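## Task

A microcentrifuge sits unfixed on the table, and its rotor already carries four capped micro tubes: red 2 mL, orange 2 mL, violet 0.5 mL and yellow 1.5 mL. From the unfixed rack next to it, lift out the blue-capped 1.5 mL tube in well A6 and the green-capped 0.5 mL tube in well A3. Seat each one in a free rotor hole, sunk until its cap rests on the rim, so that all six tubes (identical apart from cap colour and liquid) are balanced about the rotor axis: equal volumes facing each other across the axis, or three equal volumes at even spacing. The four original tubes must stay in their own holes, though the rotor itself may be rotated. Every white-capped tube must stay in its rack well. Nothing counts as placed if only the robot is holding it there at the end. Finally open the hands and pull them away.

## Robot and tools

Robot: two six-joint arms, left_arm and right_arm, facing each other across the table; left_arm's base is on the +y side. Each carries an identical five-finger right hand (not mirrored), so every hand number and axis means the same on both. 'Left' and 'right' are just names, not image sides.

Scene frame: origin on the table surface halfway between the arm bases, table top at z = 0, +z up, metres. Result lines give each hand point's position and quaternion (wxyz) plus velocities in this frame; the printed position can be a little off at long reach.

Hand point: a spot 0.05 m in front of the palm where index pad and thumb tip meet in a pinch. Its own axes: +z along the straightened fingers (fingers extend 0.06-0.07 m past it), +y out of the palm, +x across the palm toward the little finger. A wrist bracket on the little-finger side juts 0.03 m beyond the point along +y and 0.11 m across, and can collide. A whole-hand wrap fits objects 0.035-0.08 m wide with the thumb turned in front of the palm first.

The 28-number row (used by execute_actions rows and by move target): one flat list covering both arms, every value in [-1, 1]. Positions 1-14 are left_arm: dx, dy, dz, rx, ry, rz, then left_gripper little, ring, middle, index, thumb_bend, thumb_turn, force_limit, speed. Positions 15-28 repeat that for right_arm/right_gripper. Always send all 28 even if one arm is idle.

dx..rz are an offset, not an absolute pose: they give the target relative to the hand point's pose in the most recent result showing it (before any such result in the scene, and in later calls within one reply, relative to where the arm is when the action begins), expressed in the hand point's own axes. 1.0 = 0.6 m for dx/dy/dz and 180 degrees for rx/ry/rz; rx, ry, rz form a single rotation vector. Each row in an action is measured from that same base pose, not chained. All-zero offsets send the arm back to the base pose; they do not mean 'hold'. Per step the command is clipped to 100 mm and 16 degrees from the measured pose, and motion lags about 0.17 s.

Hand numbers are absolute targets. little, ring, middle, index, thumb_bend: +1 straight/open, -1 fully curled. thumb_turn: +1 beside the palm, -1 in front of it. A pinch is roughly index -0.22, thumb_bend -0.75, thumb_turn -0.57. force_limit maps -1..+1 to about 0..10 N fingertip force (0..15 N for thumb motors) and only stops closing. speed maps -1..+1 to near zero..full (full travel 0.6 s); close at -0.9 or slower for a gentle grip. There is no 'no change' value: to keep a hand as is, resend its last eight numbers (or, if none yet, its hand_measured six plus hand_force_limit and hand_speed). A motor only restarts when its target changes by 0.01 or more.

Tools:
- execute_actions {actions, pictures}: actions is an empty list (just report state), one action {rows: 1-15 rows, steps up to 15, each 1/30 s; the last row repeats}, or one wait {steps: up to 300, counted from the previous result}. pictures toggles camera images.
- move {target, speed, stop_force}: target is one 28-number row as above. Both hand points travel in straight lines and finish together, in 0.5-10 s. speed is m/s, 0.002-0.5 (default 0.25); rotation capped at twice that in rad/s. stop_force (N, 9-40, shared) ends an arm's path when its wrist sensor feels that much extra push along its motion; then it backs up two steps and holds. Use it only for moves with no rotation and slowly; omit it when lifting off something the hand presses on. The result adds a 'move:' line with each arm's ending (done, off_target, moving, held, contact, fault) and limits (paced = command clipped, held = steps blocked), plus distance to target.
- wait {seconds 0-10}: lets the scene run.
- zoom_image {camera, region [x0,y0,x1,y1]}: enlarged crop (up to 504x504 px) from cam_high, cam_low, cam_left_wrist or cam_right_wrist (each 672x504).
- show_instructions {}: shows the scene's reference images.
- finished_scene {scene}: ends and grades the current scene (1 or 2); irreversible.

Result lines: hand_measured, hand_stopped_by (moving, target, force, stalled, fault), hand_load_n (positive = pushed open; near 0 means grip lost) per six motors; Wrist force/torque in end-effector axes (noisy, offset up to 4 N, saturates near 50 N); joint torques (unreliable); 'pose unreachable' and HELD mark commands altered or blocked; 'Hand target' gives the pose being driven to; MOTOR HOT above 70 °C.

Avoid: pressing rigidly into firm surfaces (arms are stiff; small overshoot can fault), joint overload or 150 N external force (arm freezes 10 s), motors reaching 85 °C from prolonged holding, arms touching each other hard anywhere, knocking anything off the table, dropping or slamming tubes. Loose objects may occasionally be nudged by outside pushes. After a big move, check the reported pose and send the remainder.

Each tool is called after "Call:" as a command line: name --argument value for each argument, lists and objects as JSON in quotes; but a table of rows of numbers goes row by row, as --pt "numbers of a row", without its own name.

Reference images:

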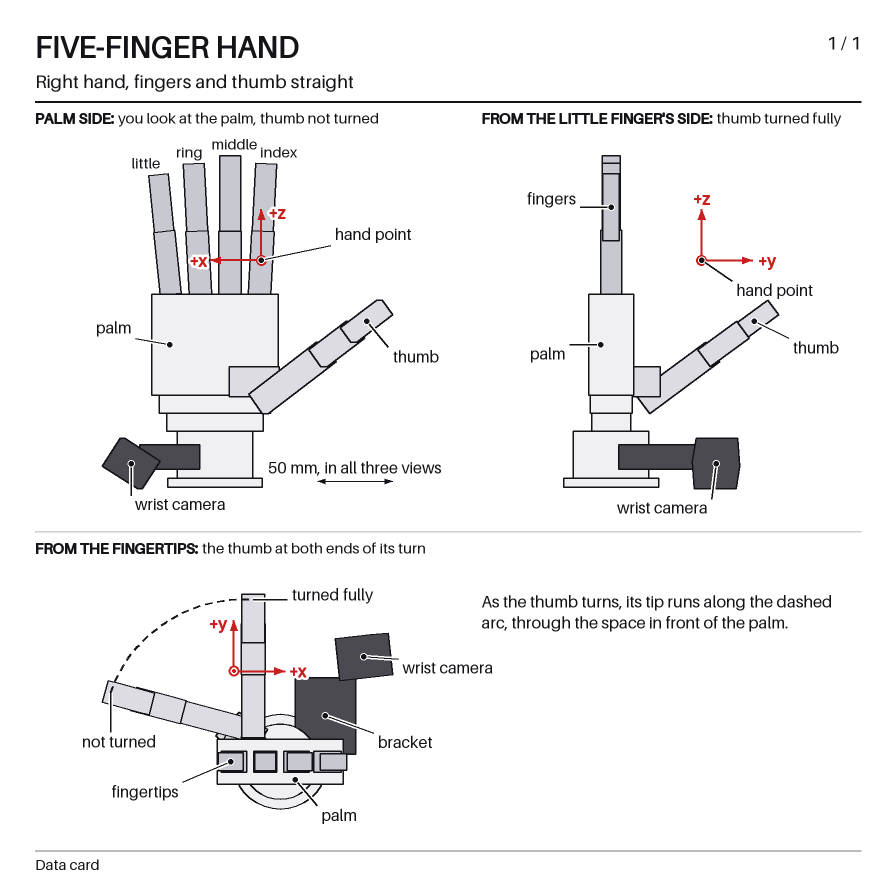

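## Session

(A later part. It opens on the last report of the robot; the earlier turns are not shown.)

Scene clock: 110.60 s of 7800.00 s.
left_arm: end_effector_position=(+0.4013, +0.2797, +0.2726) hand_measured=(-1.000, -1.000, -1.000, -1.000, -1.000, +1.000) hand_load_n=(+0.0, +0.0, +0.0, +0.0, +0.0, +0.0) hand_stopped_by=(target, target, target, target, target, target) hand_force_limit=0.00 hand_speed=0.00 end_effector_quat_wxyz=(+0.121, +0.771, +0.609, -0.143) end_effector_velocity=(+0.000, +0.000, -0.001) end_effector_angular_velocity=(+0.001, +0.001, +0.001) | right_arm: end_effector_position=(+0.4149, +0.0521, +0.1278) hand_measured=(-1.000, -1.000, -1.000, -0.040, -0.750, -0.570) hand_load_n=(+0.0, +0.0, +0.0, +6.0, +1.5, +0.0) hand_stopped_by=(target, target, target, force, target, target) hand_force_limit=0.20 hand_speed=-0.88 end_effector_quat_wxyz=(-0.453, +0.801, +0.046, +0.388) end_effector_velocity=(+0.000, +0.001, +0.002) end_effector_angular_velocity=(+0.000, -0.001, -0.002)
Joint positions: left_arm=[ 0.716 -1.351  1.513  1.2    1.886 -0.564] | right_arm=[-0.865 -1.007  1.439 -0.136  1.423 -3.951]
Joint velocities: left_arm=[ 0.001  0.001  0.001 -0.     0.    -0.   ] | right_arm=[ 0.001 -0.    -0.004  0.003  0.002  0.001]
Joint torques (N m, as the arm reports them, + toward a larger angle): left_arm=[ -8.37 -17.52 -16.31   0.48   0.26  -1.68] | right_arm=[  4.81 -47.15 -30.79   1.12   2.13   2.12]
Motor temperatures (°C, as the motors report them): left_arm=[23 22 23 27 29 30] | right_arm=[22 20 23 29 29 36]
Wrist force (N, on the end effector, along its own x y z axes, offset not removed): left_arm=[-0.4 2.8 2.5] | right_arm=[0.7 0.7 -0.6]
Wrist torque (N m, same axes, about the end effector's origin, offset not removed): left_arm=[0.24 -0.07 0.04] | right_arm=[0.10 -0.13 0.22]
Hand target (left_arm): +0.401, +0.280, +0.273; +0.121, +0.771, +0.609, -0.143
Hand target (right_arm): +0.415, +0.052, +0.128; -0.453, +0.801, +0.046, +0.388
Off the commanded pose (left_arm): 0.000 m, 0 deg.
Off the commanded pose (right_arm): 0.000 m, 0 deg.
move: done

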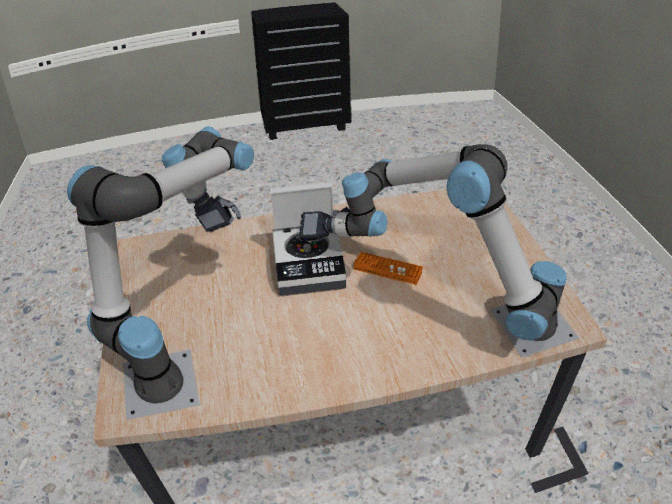

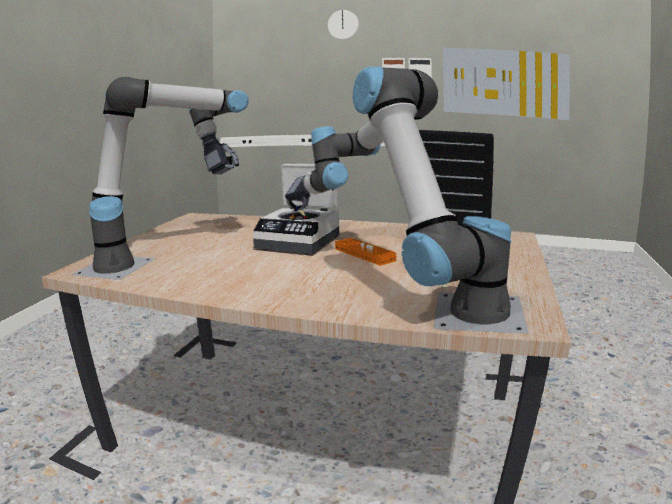

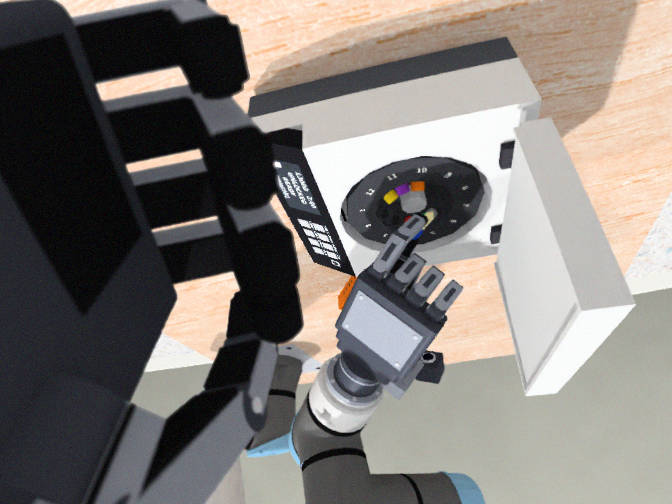

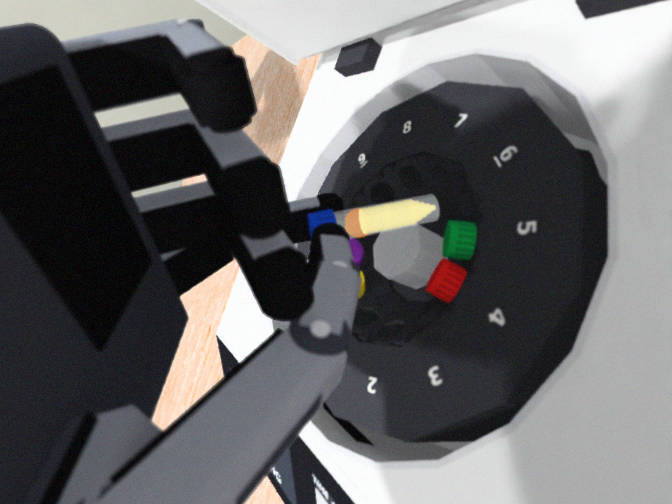

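Call:
move --target '[0,0,0,0,0,0,-1,-1,-1,-1,-1,1,0,0, -0.0015,0.004,0.0035,-0.024,0.005,-0.031,-1,-1,-1,-0.25,-0.75,-0.57,0.2,-0.88]' --speed 0.05

Call:
zoom_image --camera "cam_right_wrist" --region '[350,130,530,310]'

Call:
zoom_image --camera "cam_left_wrist" --region '[390,180,470,260]'

Scene clock: 120.87 s of 7800.00 s.
left_arm: end_effector_position=(+0.4013, +0.2797, +0.2726) hand_measured=(-1.000, -1.000, -1.000, -1.000, -1.000, +1.000) hand_load_n=(+0.0, +0.0, +0.0, +0.0, +0.0, +0.0) hand_stopped_by=(target, target, target, target, target, target) hand_force_limit=0.00 hand_speed=0.00 end_effector_quat_wxyz=(+0.121, +0.771, +0.609, -0.143) end_effector_velocity=(-0.000, +0.000, -0.000) end_effector_angular_velocity=(+0.000, +0.001, +0.000) | right_arm: end_effector_position=(+0.4164, +0.0525, +0.1250) hand_measured=(-1.000, -1.000, -1.000, -0.040, -0.750, -0.570) hand_load_n=(+0.0, +0.0, +0.0, +6.0, +1.5, +0.0) hand_stopped_by=(target, target, target, force, target, target) hand_force_limit=0.20 hand_speed=-0.88 end_effector_quat_wxyz=(-0.404, +0.812, +0.066, +0.417) end_effector_velocity=(-0.000, -0.000, -0.001) end_effector_angular_velocity=(-0.009, -0.003, -0.003)
Joint positions: left_arm=[ 0.716 -1.351  1.513  1.2    1.886 -0.564] | right_arm=[-0.825 -0.979  1.386 -0.075  1.527 -4.039]
Joint velocities: left_arm=[-0.  0.  0.  0.  0. -0.] | right_arm=[ 0.003  0.003 -0.003  0.005  0.009 -0.006]
Joint torques (N m, as the arm reports them, + toward a larger angle): left_arm=[ -8.67 -17.35 -16.62   0.65   0.38  -1.67] | right_arm=[  4.8  -34.28 -33.91   1.28   2.34  -2.74]
Motor temperatures (°C, as the motors report them): left_arm=[23 22 23 27 29 30] | right_arm=[22 20 23 29 29 36]
Wrist force (N, on the end effector, along its own x y z axes, offset not removed): left_arm=[-3.2 2.1 -0.9] | right_arm=[2.8 3.4 -0.5]
Wrist torque (N m, same axes, about the end effector's origin, offset not removed): left_arm=[0.44 0.40 -0.14] | right_arm=[0.40 -0.37 0.27]
Hand target (left_arm): +0.401, +0.280, +0.273; +0.121, +0.771, +0.609, -0.143
Hand target (right_arm): +0.416, +0.053, +0.125; -0.404, +0.812, +0.066, +0.417
Off the commanded pose (left_arm): 0.000 m, 0 deg.
Off the commanded pose (right_arm): 0.000 m, 0 deg.
move: done

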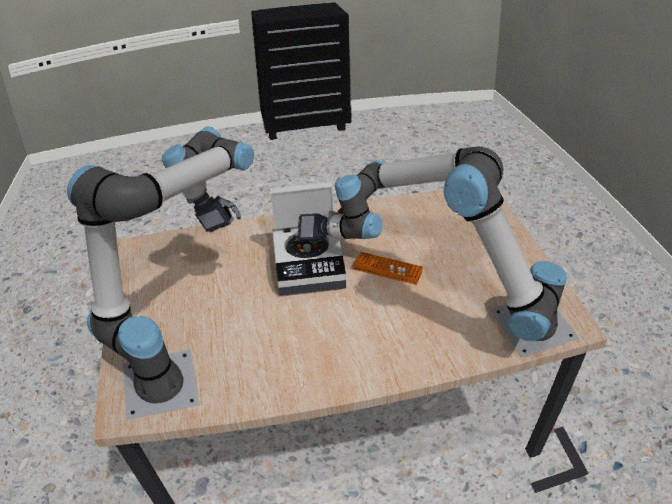

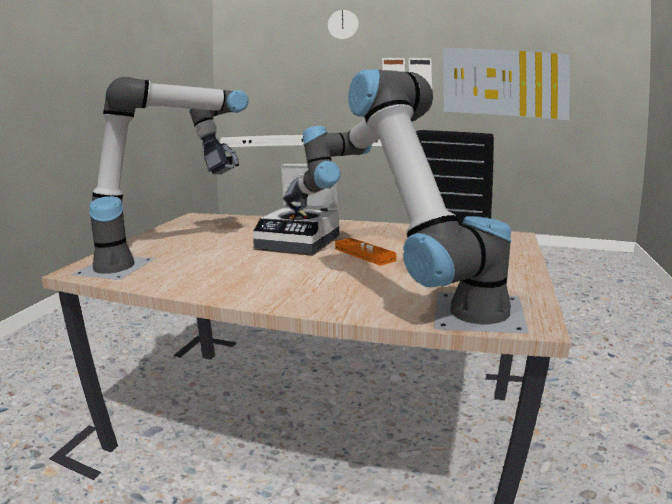

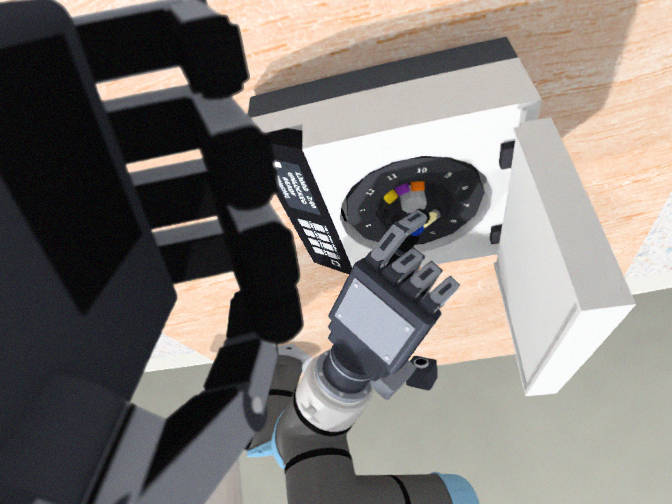

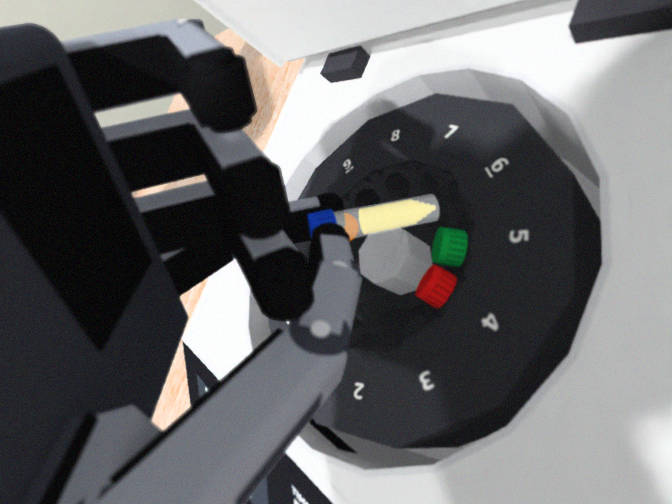

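Region (350, 130, 530, 310) of cam_right_wrist's 672x504 image, scaled by 2.800, with more detail than that image has.

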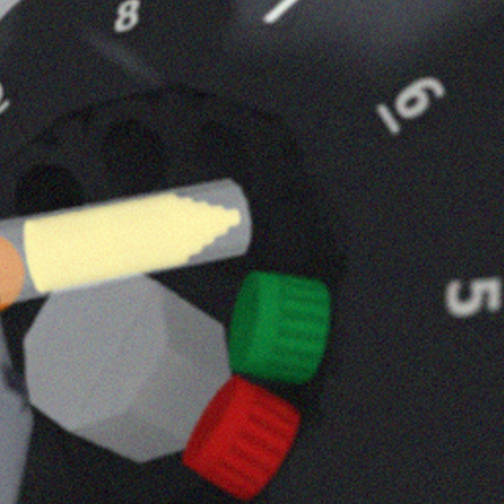

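Region (390, 180, 470, 260) of cam_left_wrist's 672x504 image, scaled by 6.300, with more detail than that image has.

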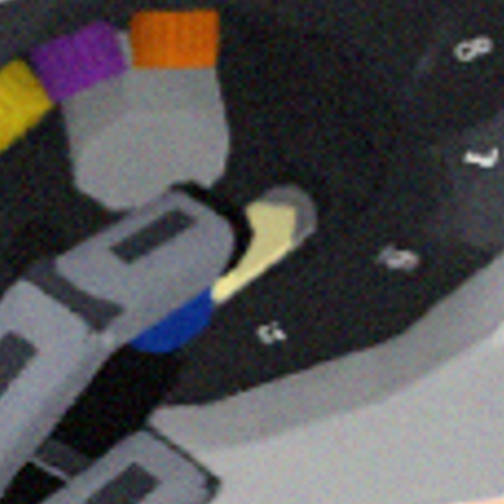

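Call:
move --target '[0,0,0,0,0,0,-1,-1,-1,-1,-1,1,0,0, -0.002,0.008,-0.0012,0,0,0,-1,-1,-1,-0.25,-0.75,-0.57,0.2,-0.88]' --speed 0.015

Call:
zoom_image --camera "cam_right_wrist" --region '[350,130,530,310]'

Call:
zoom_image --camera "cam_left_wrist" --region '[390,180,470,260]'

Scene clock: 123.07 s of 7800.00 s.
left_arm: end_effector_position=(+0.4013, +0.2797, +0.2726) hand_measured=(-1.000, -1.000, -1.000, -1.000, -1.000, +1.000) hand_load_n=(+0.0, +0.0, +0.0, +0.0, +0.0, +0.0) hand_stopped_by=(target, target, target, target, target, target) hand_force_limit=0.00 hand_speed=0.00 end_effector_quat_wxyz=(+0.121, +0.771, +0.609, -0.143) end_effector_velocity=(+0.000, +0.000, -0.000) end_effector_angular_velocity=(+0.000, +0.000, -0.000) | right_arm: end_effector_position=(+0.4173, +0.0492, +0.1216) hand_measured=(-1.000, -1.000, -1.000, -0.040, -0.750, -0.570) hand_load_n=(+0.0, +0.0, +0.0, +6.0, +1.5, +0.0) hand_stopped_by=(target, target, target, force, target, target) hand_force_limit=0.20 hand_speed=-0.88 end_effector_quat_wxyz=(-0.404, +0.812, +0.066, +0.417) end_effector_velocity=(+0.000, -0.001, -0.001) end_effector_angular_velocity=(+0.000, -0.001, -0.000)
Joint positions: left_arm=[ 0.716 -1.351  1.513  1.2    1.886 -0.564] | right_arm=[-0.83  -0.981  1.399 -0.086  1.523 -4.04 ]
Joint velocities: left_arm=[ 0.  0. -0.  0. -0.  0.] | right_arm=[-0.002 -0.001  0.006 -0.005 -0.001 -0.001]
Joint torques (N m, as the arm reports them, + toward a larger angle): left_arm=[ -9.36 -18.27 -16.16   0.49   0.36  -1.6 ] | right_arm=[ -9.12 -47.1   -5.48  -3.09  -3.12  -2.58]
Motor temperatures (°C, as the motors report them): left_arm=[23 22 23 27 29 30] | right_arm=[22 20 23 29 29 36]
Wrist force (N, on the end effector, along its own x y z axes, offset not removed): left_arm=[1.6 3.0 0.3] | right_arm=[1.7 0.4 -2.0]
Wrist torque (N m, same axes, about the end effector's origin, offset not removed): left_arm=[0.36 -0.30 0.21] | right_arm=[0.27 -0.13 0.47]
Hand target (left_arm): +0.401, +0.280, +0.273; +0.121, +0.771, +0.609, -0.143
Hand target (right_arm): +0.417, +0.049, +0.121; -0.404, +0.812, +0.066, +0.417
Off the commanded pose (left_arm): 0.000 m, 0 deg.
Off the commanded pose (right_arm): 0.000 m, 0 deg.
move: done

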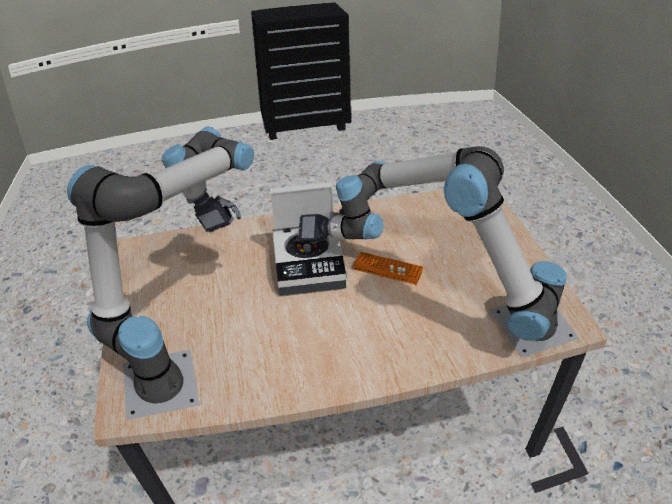

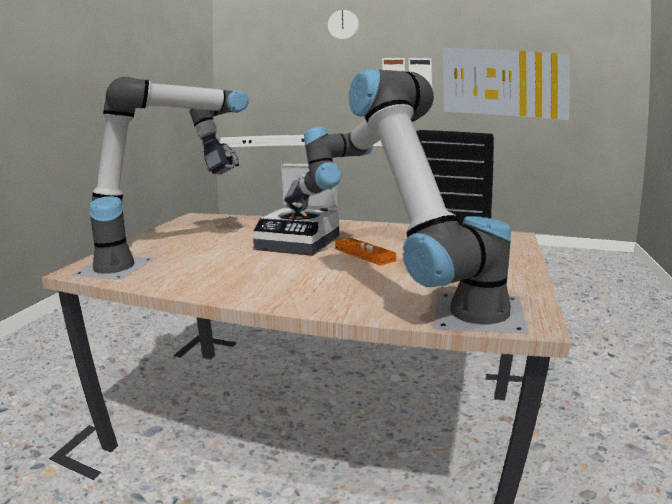

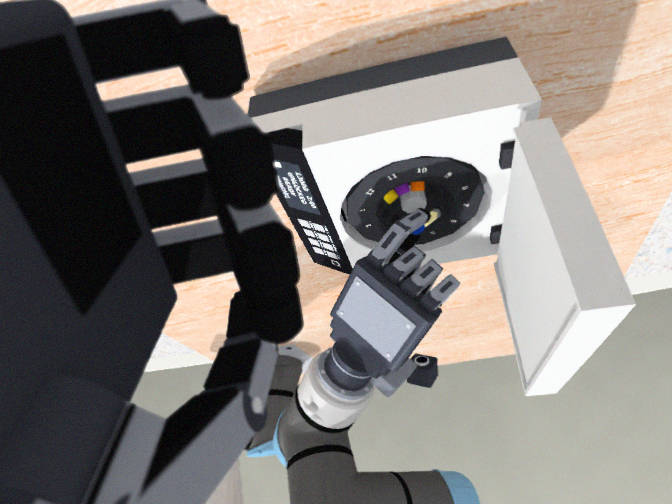

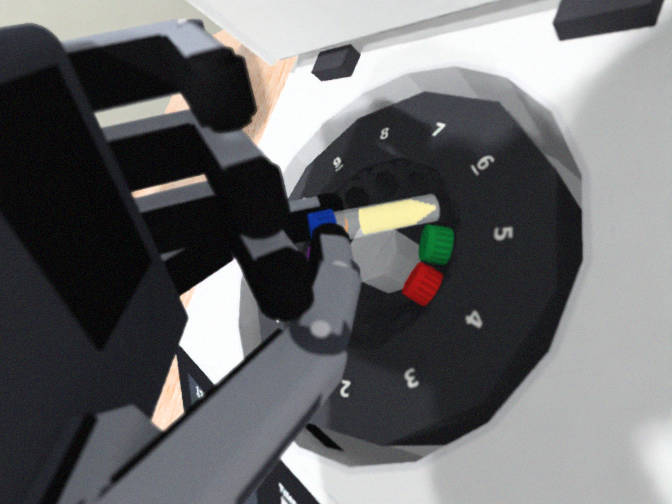

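Region (350, 130, 530, 310) of cam_right_wrist's 672x504 image, scaled by 2.800, with more detail than that image has.

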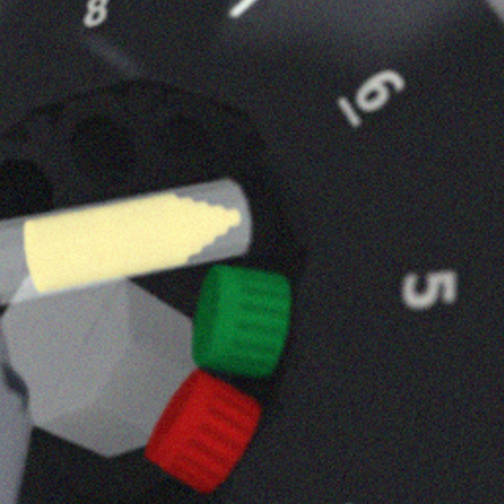

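Region (390, 180, 470, 260) of cam_left_wrist's 672x504 image, scaled by 6.300, with more detail than that image has.

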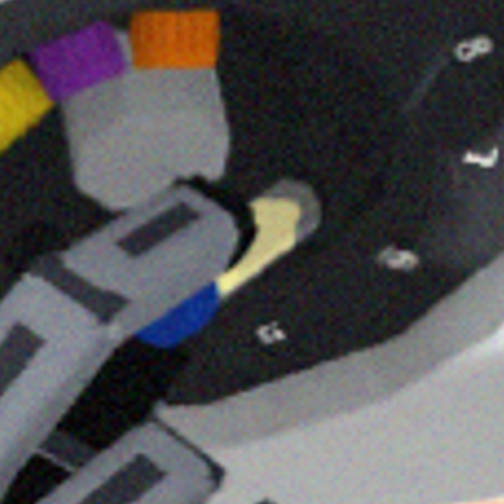

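Advance 7 mm along the tube axis.

Call:
move --target '[0,0,0,0,0,0,-1,-1,-1,-1,-1,1,0,0, -0.0008,0.0113,0.0024,0,0,0,-1,-1,-1,-0.25,-0.75,-0.57,0.2,-0.88]' --speed 0.006 --stop_force 9

Call:
zoom_image --camera "cam_right_wrist" --region '[290,110,510,310]'

Call:
zoom_image --camera "cam_left_wrist" --region '[390,180,470,260]'

Scene clock: 125.03 s of 7800.00 s.
left_arm: end_effector_position=(+0.4013, +0.2797, +0.2726) hand_measured=(-1.000, -1.000, -1.000, -1.000, -1.000, +1.000) hand_load_n=(+0.0, +0.0, +0.0, +0.0, +0.0, +0.0) hand_stopped_by=(target, target, target, target, target, target) hand_force_limit=0.00 hand_speed=0.00 end_effector_quat_wxyz=(+0.121, +0.771, +0.609, -0.143) end_effector_velocity=(-0.000, -0.000, +0.000) end_effector_angular_velocity=(-0.000, -0.001, -0.001) | right_arm: end_effector_position=(+0.4209, +0.0459, +0.1168) hand_measured=(-1.000, -1.000, -1.000, -0.040, -0.750, -0.570) hand_load_n=(+0.0, +0.0, +0.0, +6.0, +1.5, +0.0) hand_stopped_by=(target, target, target, force, target, target) hand_force_limit=0.20 hand_speed=-0.88 end_effector_quat_wxyz=(-0.404, +0.812, +0.066, +0.417) end_effector_velocity=(-0.000, +0.000, -0.000) end_effector_angular_velocity=(+0.001, -0.000, +0.002)
Joint positions: left_arm=[ 0.716 -1.351  1.513  1.2    1.886 -0.564] | right_arm=[-0.839 -0.978  1.409 -0.097  1.514 -4.043]
Joint velocities: left_arm=[-0.    -0.     0.    -0.     0.     0.001] | right_arm=[-0.     0.     0.001 -0.002 -0.002 -0.001]
Joint torques (N m, as the arm reports them, + toward a larger angle): left_arm=[ -9.39 -17.48 -16.91   0.68   0.32  -1.53] | right_arm=[ -8.24 -33.84  -7.62  -3.11  -3.1   -2.64]
Motor temperatures (°C, as the motors report them): left_arm=[23 22 23 27 29 30] | right_arm=[22 20 23 29 29 36]
Wrist force (N, on the end effector, along its own x y z axes, offset not removed): left_arm=[1.8 1.8 0.4] | right_arm=[0.8 2.1 -2.2]
Wrist torque (N m, same axes, about the end effector's origin, offset not removed): left_arm=[0.29 -0.29 -0.07] | right_arm=[0.46 0.02 0.42]
Hand target (left_arm): +0.401, +0.280, +0.273; +0.121, +0.771, +0.609, -0.143
Hand target (right_arm): +0.421, +0.046, +0.117; -0.404, +0.812, +0.066, +0.417
Off the commanded pose (left_arm): 0.000 m, 0 deg.
Off the commanded pose (right_arm): 0.000 m, 0 deg.
move: done

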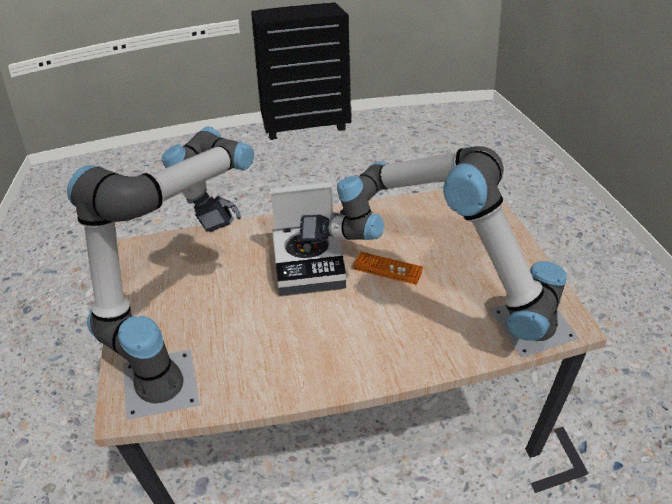

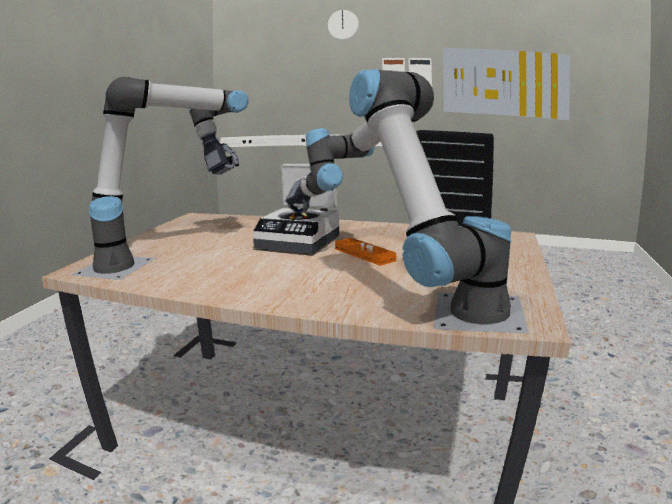

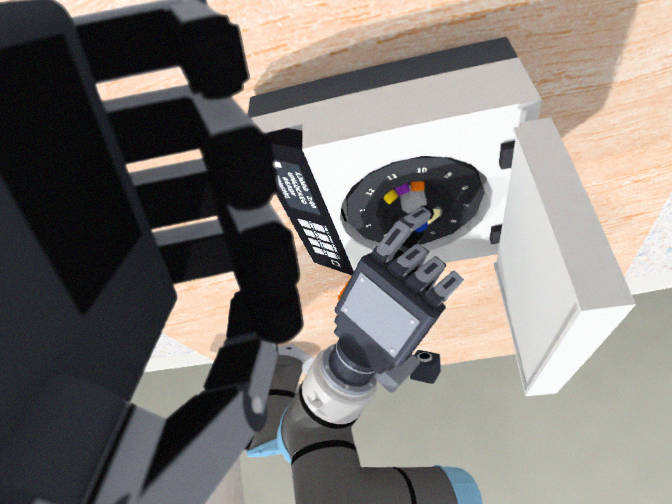

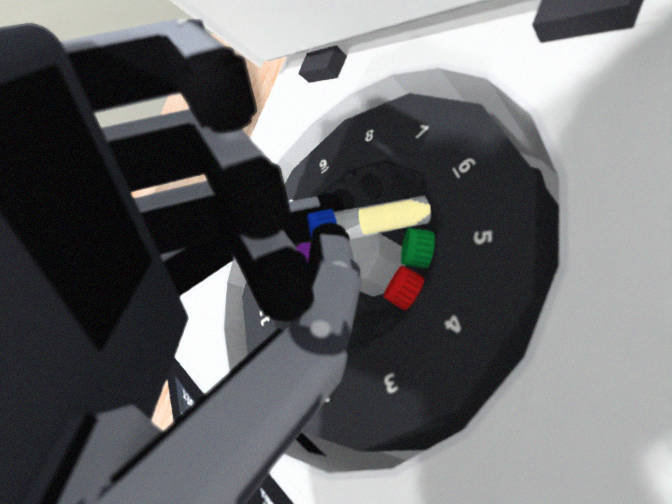

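Region (290, 110, 510, 310) of cam_right_wrist's 672x504 image, scaled by 2.291, with more detail than that image has; it fills the top 458 rows of this view, and the rest is white.

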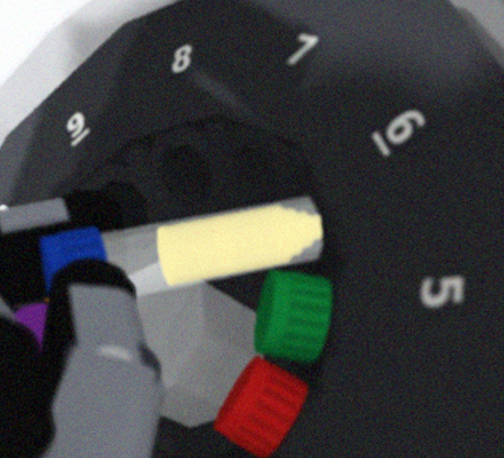

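Region (390, 180, 470, 260) of cam_left_wrist's 672x504 image, scaled by 6.300, with more detail than that image has.

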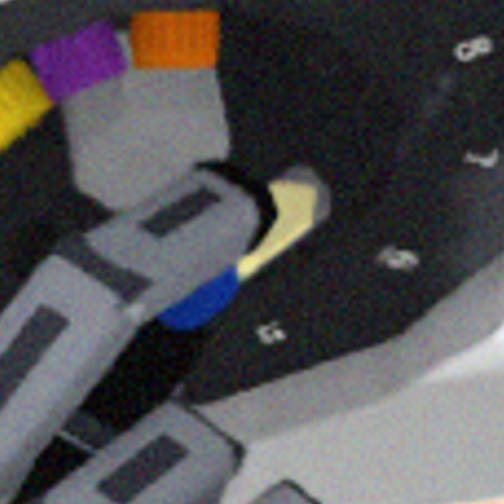

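In cleanly. Continue 12 mm.

Call:
move --target '[0,0,0,0,0,0,-1,-1,-1,-1,-1,1,0,0, -0.0014,0.0195,0.0042,0,0,0,-1,-1,-1,-0.25,-0.75,-0.57,0.2,-0.88]' --speed 0.008 --stop_force 9

Call:
zoom_image --camera "cam_right_wrist" --region '[290,110,510,310]'

Scene clock: 127.40 s of 7800.00 s.
left_arm: end_effector_position=(+0.4013, +0.2797, +0.2726) hand_measured=(-1.000, -1.000, -1.000, -1.000, -1.000, +1.000) hand_load_n=(+0.0, +0.0, +0.0, +0.0, +0.0, +0.0) hand_stopped_by=(target, target, target, target, target, target) hand_force_limit=0.00 hand_speed=0.00 end_effector_quat_wxyz=(+0.121, +0.771, +0.609, -0.143) end_effector_velocity=(-0.000, -0.000, -0.000) end_effector_angular_velocity=(+0.000, -0.000, -0.002) | right_arm: end_effector_position=(+0.4270, +0.0402, +0.1084) hand_measured=(-1.000, -1.000, -1.000, -0.040, -0.750, -0.570) hand_load_n=(+0.0, +0.0, +0.0, +6.0, +1.5, +0.0) hand_stopped_by=(target, target, target, force, target, target) hand_force_limit=0.20 hand_speed=-0.88 end_effector_quat_wxyz=(-0.404, +0.812, +0.066, +0.417) end_effector_velocity=(+0.002, -0.002, -0.001) end_effector_angular_velocity=(-0.000, -0.001, -0.003)
Joint positions: left_arm=[ 0.716 -1.351  1.513  1.2    1.886 -0.564] | right_arm=[-0.854 -0.973  1.424 -0.117  1.5   -4.048]
Joint velocities: left_arm=[-0.001  0.    -0.    -0.     0.     0.001] | right_arm=[-0.004  0.001  0.002 -0.003 -0.    -0.001]
Joint torques (N m, as the arm reports them, + toward a larger angle): left_arm=[ -9.27 -17.92 -16.98   0.82   0.39  -1.7 ] | right_arm=[ -8.12 -35.1   -6.27  -3.09  -2.75  -2.72]
Motor temperatures (°C, as the motors report them): left_arm=[23 22 23 27 29 30] | right_arm=[22 20 23 29 29 36]
Wrist force (N, on the end effector, along its own x y z axes, offset not removed): left_arm=[-0.4 1.3 1.9] | right_arm=[0.9 3.8 -1.7]
Wrist torque (N m, same axes, about the end effector's origin, offset not removed): left_arm=[0.16 -0.13 0.02] | right_arm=[0.64 0.05 0.39]
Hand target (left_arm): +0.401, +0.280, +0.273; +0.121, +0.771, +0.609, -0.143
Hand target (right_arm): +0.427, +0.040, +0.108; -0.404, +0.812, +0.066, +0.417
Off the commanded pose (left_arm): 0.000 m, 0 deg.
Off the commanded pose (right_arm): 0.000 m, 0 deg.
move: done

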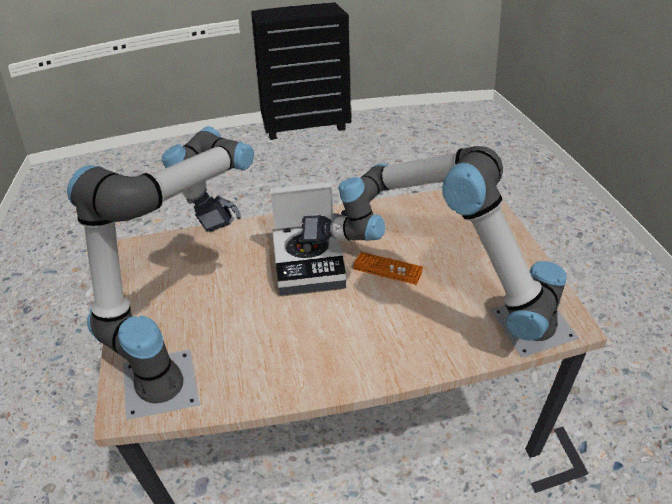

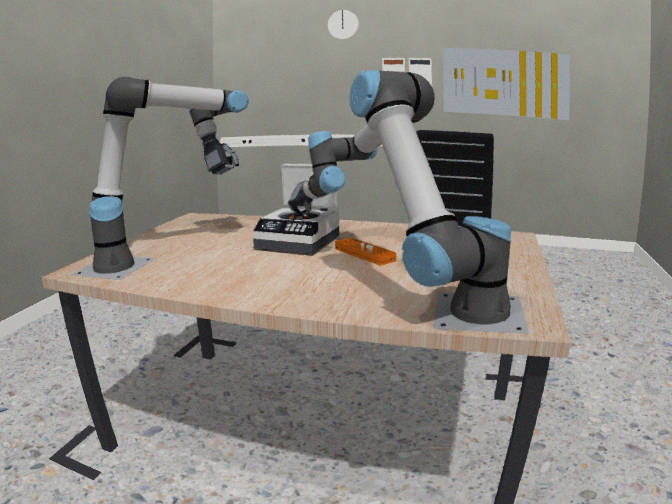

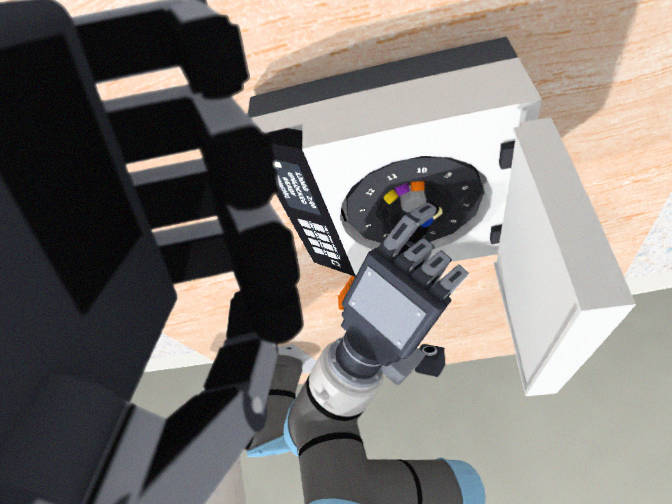

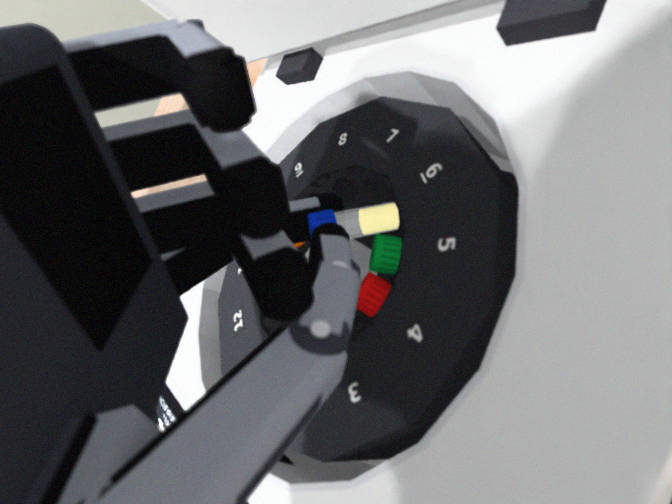

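Region (290, 110, 510, 310) of cam_right_wrist's 672x504 image, scaled by 2.291, with more detail than that image has; it fills the top 458 rows of this view, and the rest is white.

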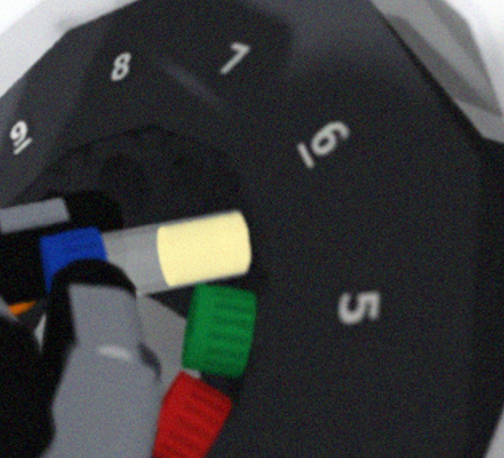

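Release and shift the thumb away slightly.

Call:
move --target '[0,0,0,0,0,0,-1,-1,-1,-1,-1,1,0,0, 0,0,-0.003,0,0,0,-1,-1,-1,0.08,-0.75,-0.57,0.2,-0.6]' --speed 0.004

Scene clock: 128.73 s of 7800.00 s.
left_arm: end_effector_position=(+0.4013, +0.2797, +0.2726) hand_measured=(-1.000, -1.000, -1.000, -1.000, -1.000, +1.000) hand_load_n=(+0.0, +0.0, +0.0, +0.0, +0.0, +0.0) hand_stopped_by=(target, target, target, target, target, target) hand_force_limit=0.00 hand_speed=0.00 end_effector_quat_wxyz=(+0.121, +0.771, +0.609, -0.143) end_effector_velocity=(+0.000, +0.000, +0.000) end_effector_angular_velocity=(-0.001, -0.001, +0.000) | right_arm: end_effector_position=(+0.4259, +0.0390, +0.1090) hand_measured=(-1.000, -1.000, -1.000, +0.080, -0.750, -0.570) hand_load_n=(+0.0, +0.0, +0.0, +0.0, +0.0, +0.0) hand_stopped_by=(target, target, target, target, target, target) hand_force_limit=0.20 hand_speed=-0.60 end_effector_quat_wxyz=(-0.404, +0.812, +0.066, +0.417) end_effector_velocity=(-0.001, -0.001, -0.001) end_effector_angular_velocity=(-0.001, +0.001, +0.000)
Joint positions: left_arm=[ 0.716 -1.351  1.513  1.2    1.886 -0.564] | right_arm=[-0.854 -0.977  1.429 -0.119  1.5   -4.048]
Joint velocities: left_arm=[ 0.001 -0.001  0.    -0.001 -0.     0.001] | right_arm=[ 0.    -0.002  0.004 -0.    -0.     0.   ]
Joint torques (N m, as the arm reports them, + toward a larger angle): left_arm=[ -8.13 -18.61 -15.78   0.66   0.25  -1.62] | right_arm=[ -8.98 -48.91  -7.19  -3.06  -2.93  -2.53]
Motor temperatures (°C, as the motors report them): left_arm=[23 22 23 27 29 30] | right_arm=[22 20 23 29 29 36]
Wrist force (N, on the end effector, along its own x y z axes, offset not removed): left_arm=[0.7 -0.4 2.3] | right_arm=[4.4 0.8 -3.0]
Wrist torque (N m, same axes, about the end effector's origin, offset not removed): left_arm=[-0.28 -0.19 -0.13] | right_arm=[0.32 -0.58 0.43]
Hand target (left_arm): +0.401, +0.280, +0.273; +0.121, +0.771, +0.609, -0.143
Hand target (right_arm): +0.426, +0.039, +0.109; -0.404, +0.812, +0.066, +0.417
Off the commanded pose (left_arm): 0.000 m, 0 deg.
Off the commanded pose (right_arm): 0.000 m, 0 deg.
move: done

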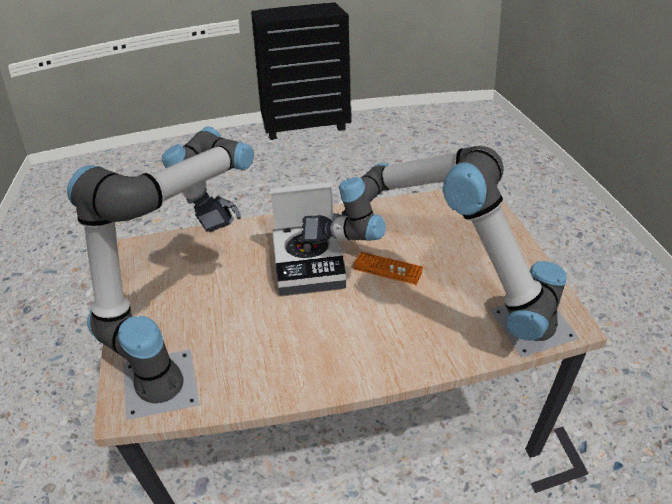

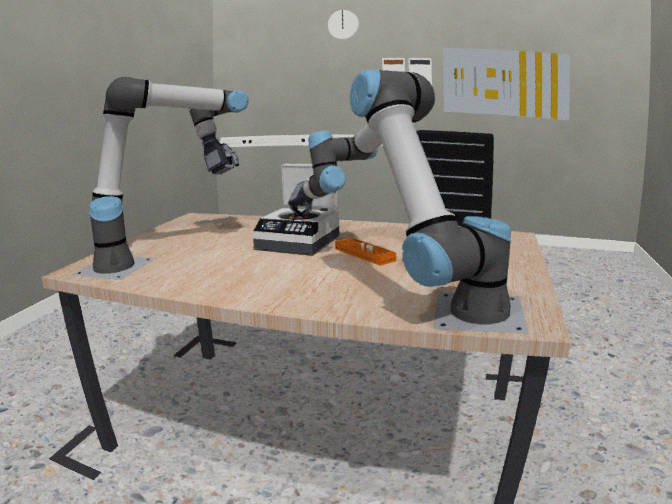

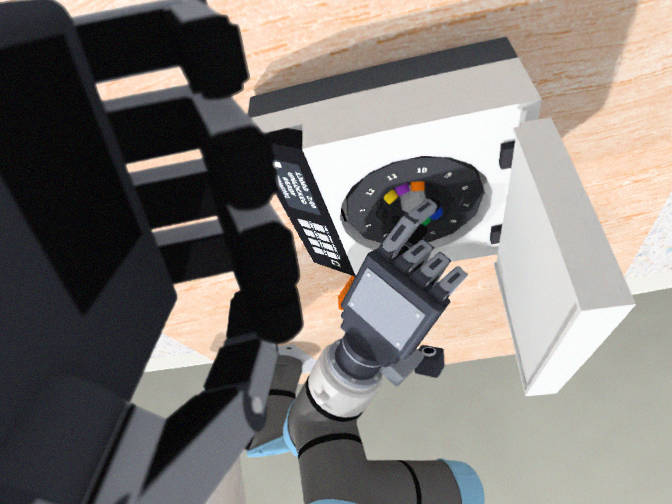

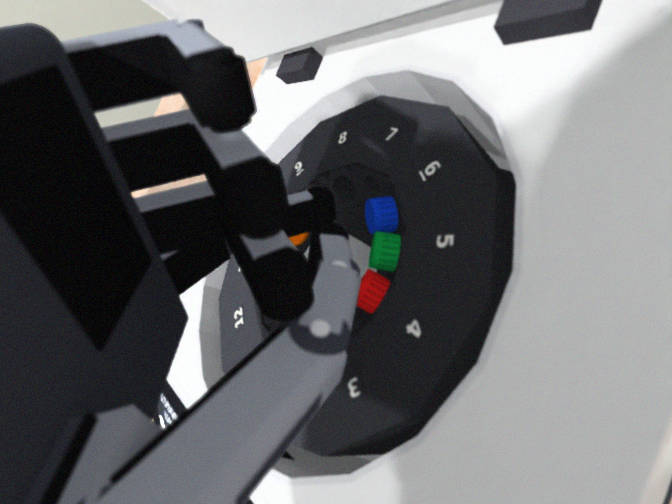

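Seated. Retreat.

Call:
move --target '[0,0,0,0,0,0,-1,-1,-1,-1,-1,1,0,0, 0.12,-0.13,-0.25,0,0,0,-1,-1,-1,0.08,-0.75,-0.57,0.2,-0.6]' --speed 0.2

Call:
finished_scene --scene 1

Scene clock: 130.80 s of 7800.00 s.
left_arm: end_effector_position=(+0.4013, +0.2797, +0.2726) hand_measured=(-1.000, -1.000, -1.000, -1.000, -1.000, +1.000) hand_load_n=(+0.0, +0.0, +0.0, +0.0, +0.0, +0.0) hand_stopped_by=(target, target, target, target, target, target) hand_force_limit=0.00 hand_speed=0.00 end_effector_quat_wxyz=(+0.121, +0.771, +0.609, -0.143) end_effector_velocity=(-0.000, -0.000, -0.000) end_effector_angular_velocity=(-0.001, +0.000, +0.000) | right_arm: end_effector_position=(+0.3444, -0.0322, +0.2574) hand_measured=(-1.000, -1.000, -1.000, +0.080, -0.750, -0.570) hand_load_n=(+0.0, +0.0, +0.0, +0.0, +0.0, +0.0) hand_stopped_by=(target, target, target, target, target, target) hand_force_limit=0.20 hand_speed=-0.60 end_effector_quat_wxyz=(-0.404, +0.812, +0.066, +0.417) end_effector_velocity=(-0.001, -0.001, +0.001) end_effector_angular_velocity=(-0.001, +0.001, -0.001)
Joint positions: left_arm=[ 0.716 -1.351  1.513  1.2    1.886 -0.564] | right_arm=[-0.84  -1.331  1.545  0.119  1.513 -4.044]
Joint velocities: left_arm=[-0.     0.     0.    -0.     0.001 -0.   ] | right_arm=[-0.001 -0.004  0.001  0.004 -0.    -0.   ]
Joint torques (N m, as the arm reports them, + toward a larger angle): left_arm=[ -8.53 -17.82 -15.96   0.53   0.35  -1.73] | right_arm=[  6.78 -34.97  -9.42   0.95   2.16   2.23]
Motor temperatures (°C, as the motors report them): left_arm=[23 22 23 27 29 30] | right_arm=[22 20 23 29 29 36]
Wrist force (N, on the end effector, along its own x y z axes, offset not removed): left_arm=[-0.1 1.2 1.9] | right_arm=[1.3 0.4 -1.7]
Wrist torque (N m, same axes, about the end effector's origin, offset not removed): left_arm=[0.05 0.00 0.02] | right_arm=[0.10 0.09 0.24]
Hand target (left_arm): +0.401, +0.280, +0.273; +0.121, +0.771, +0.609, -0.143
Hand target (right_arm): +0.344, -0.032, +0.258; -0.404, +0.812, +0.066, +0.417
Off the commanded pose (left_arm): 0.000 m, 0 deg.
Off the commanded pose (right_arm): 0.000 m, 0 deg.
move: done

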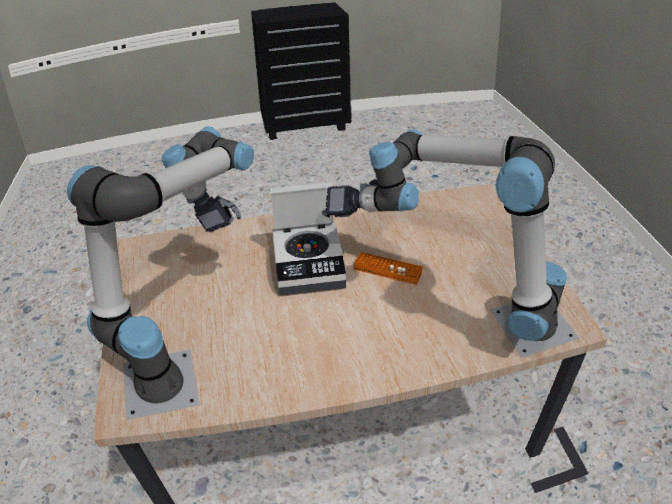

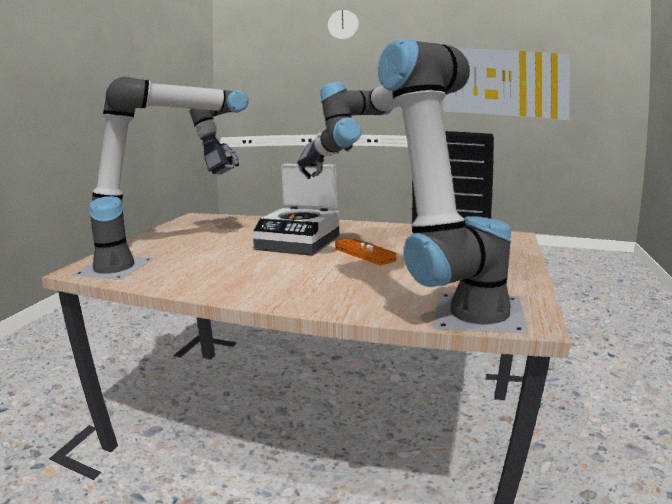

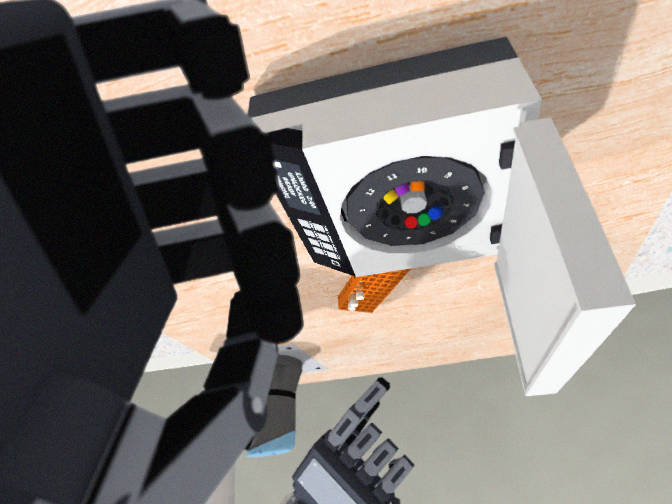

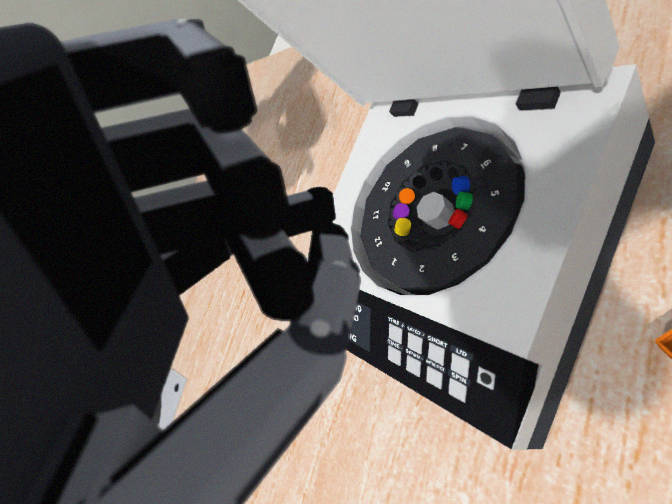

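The scene is finished: the task was done.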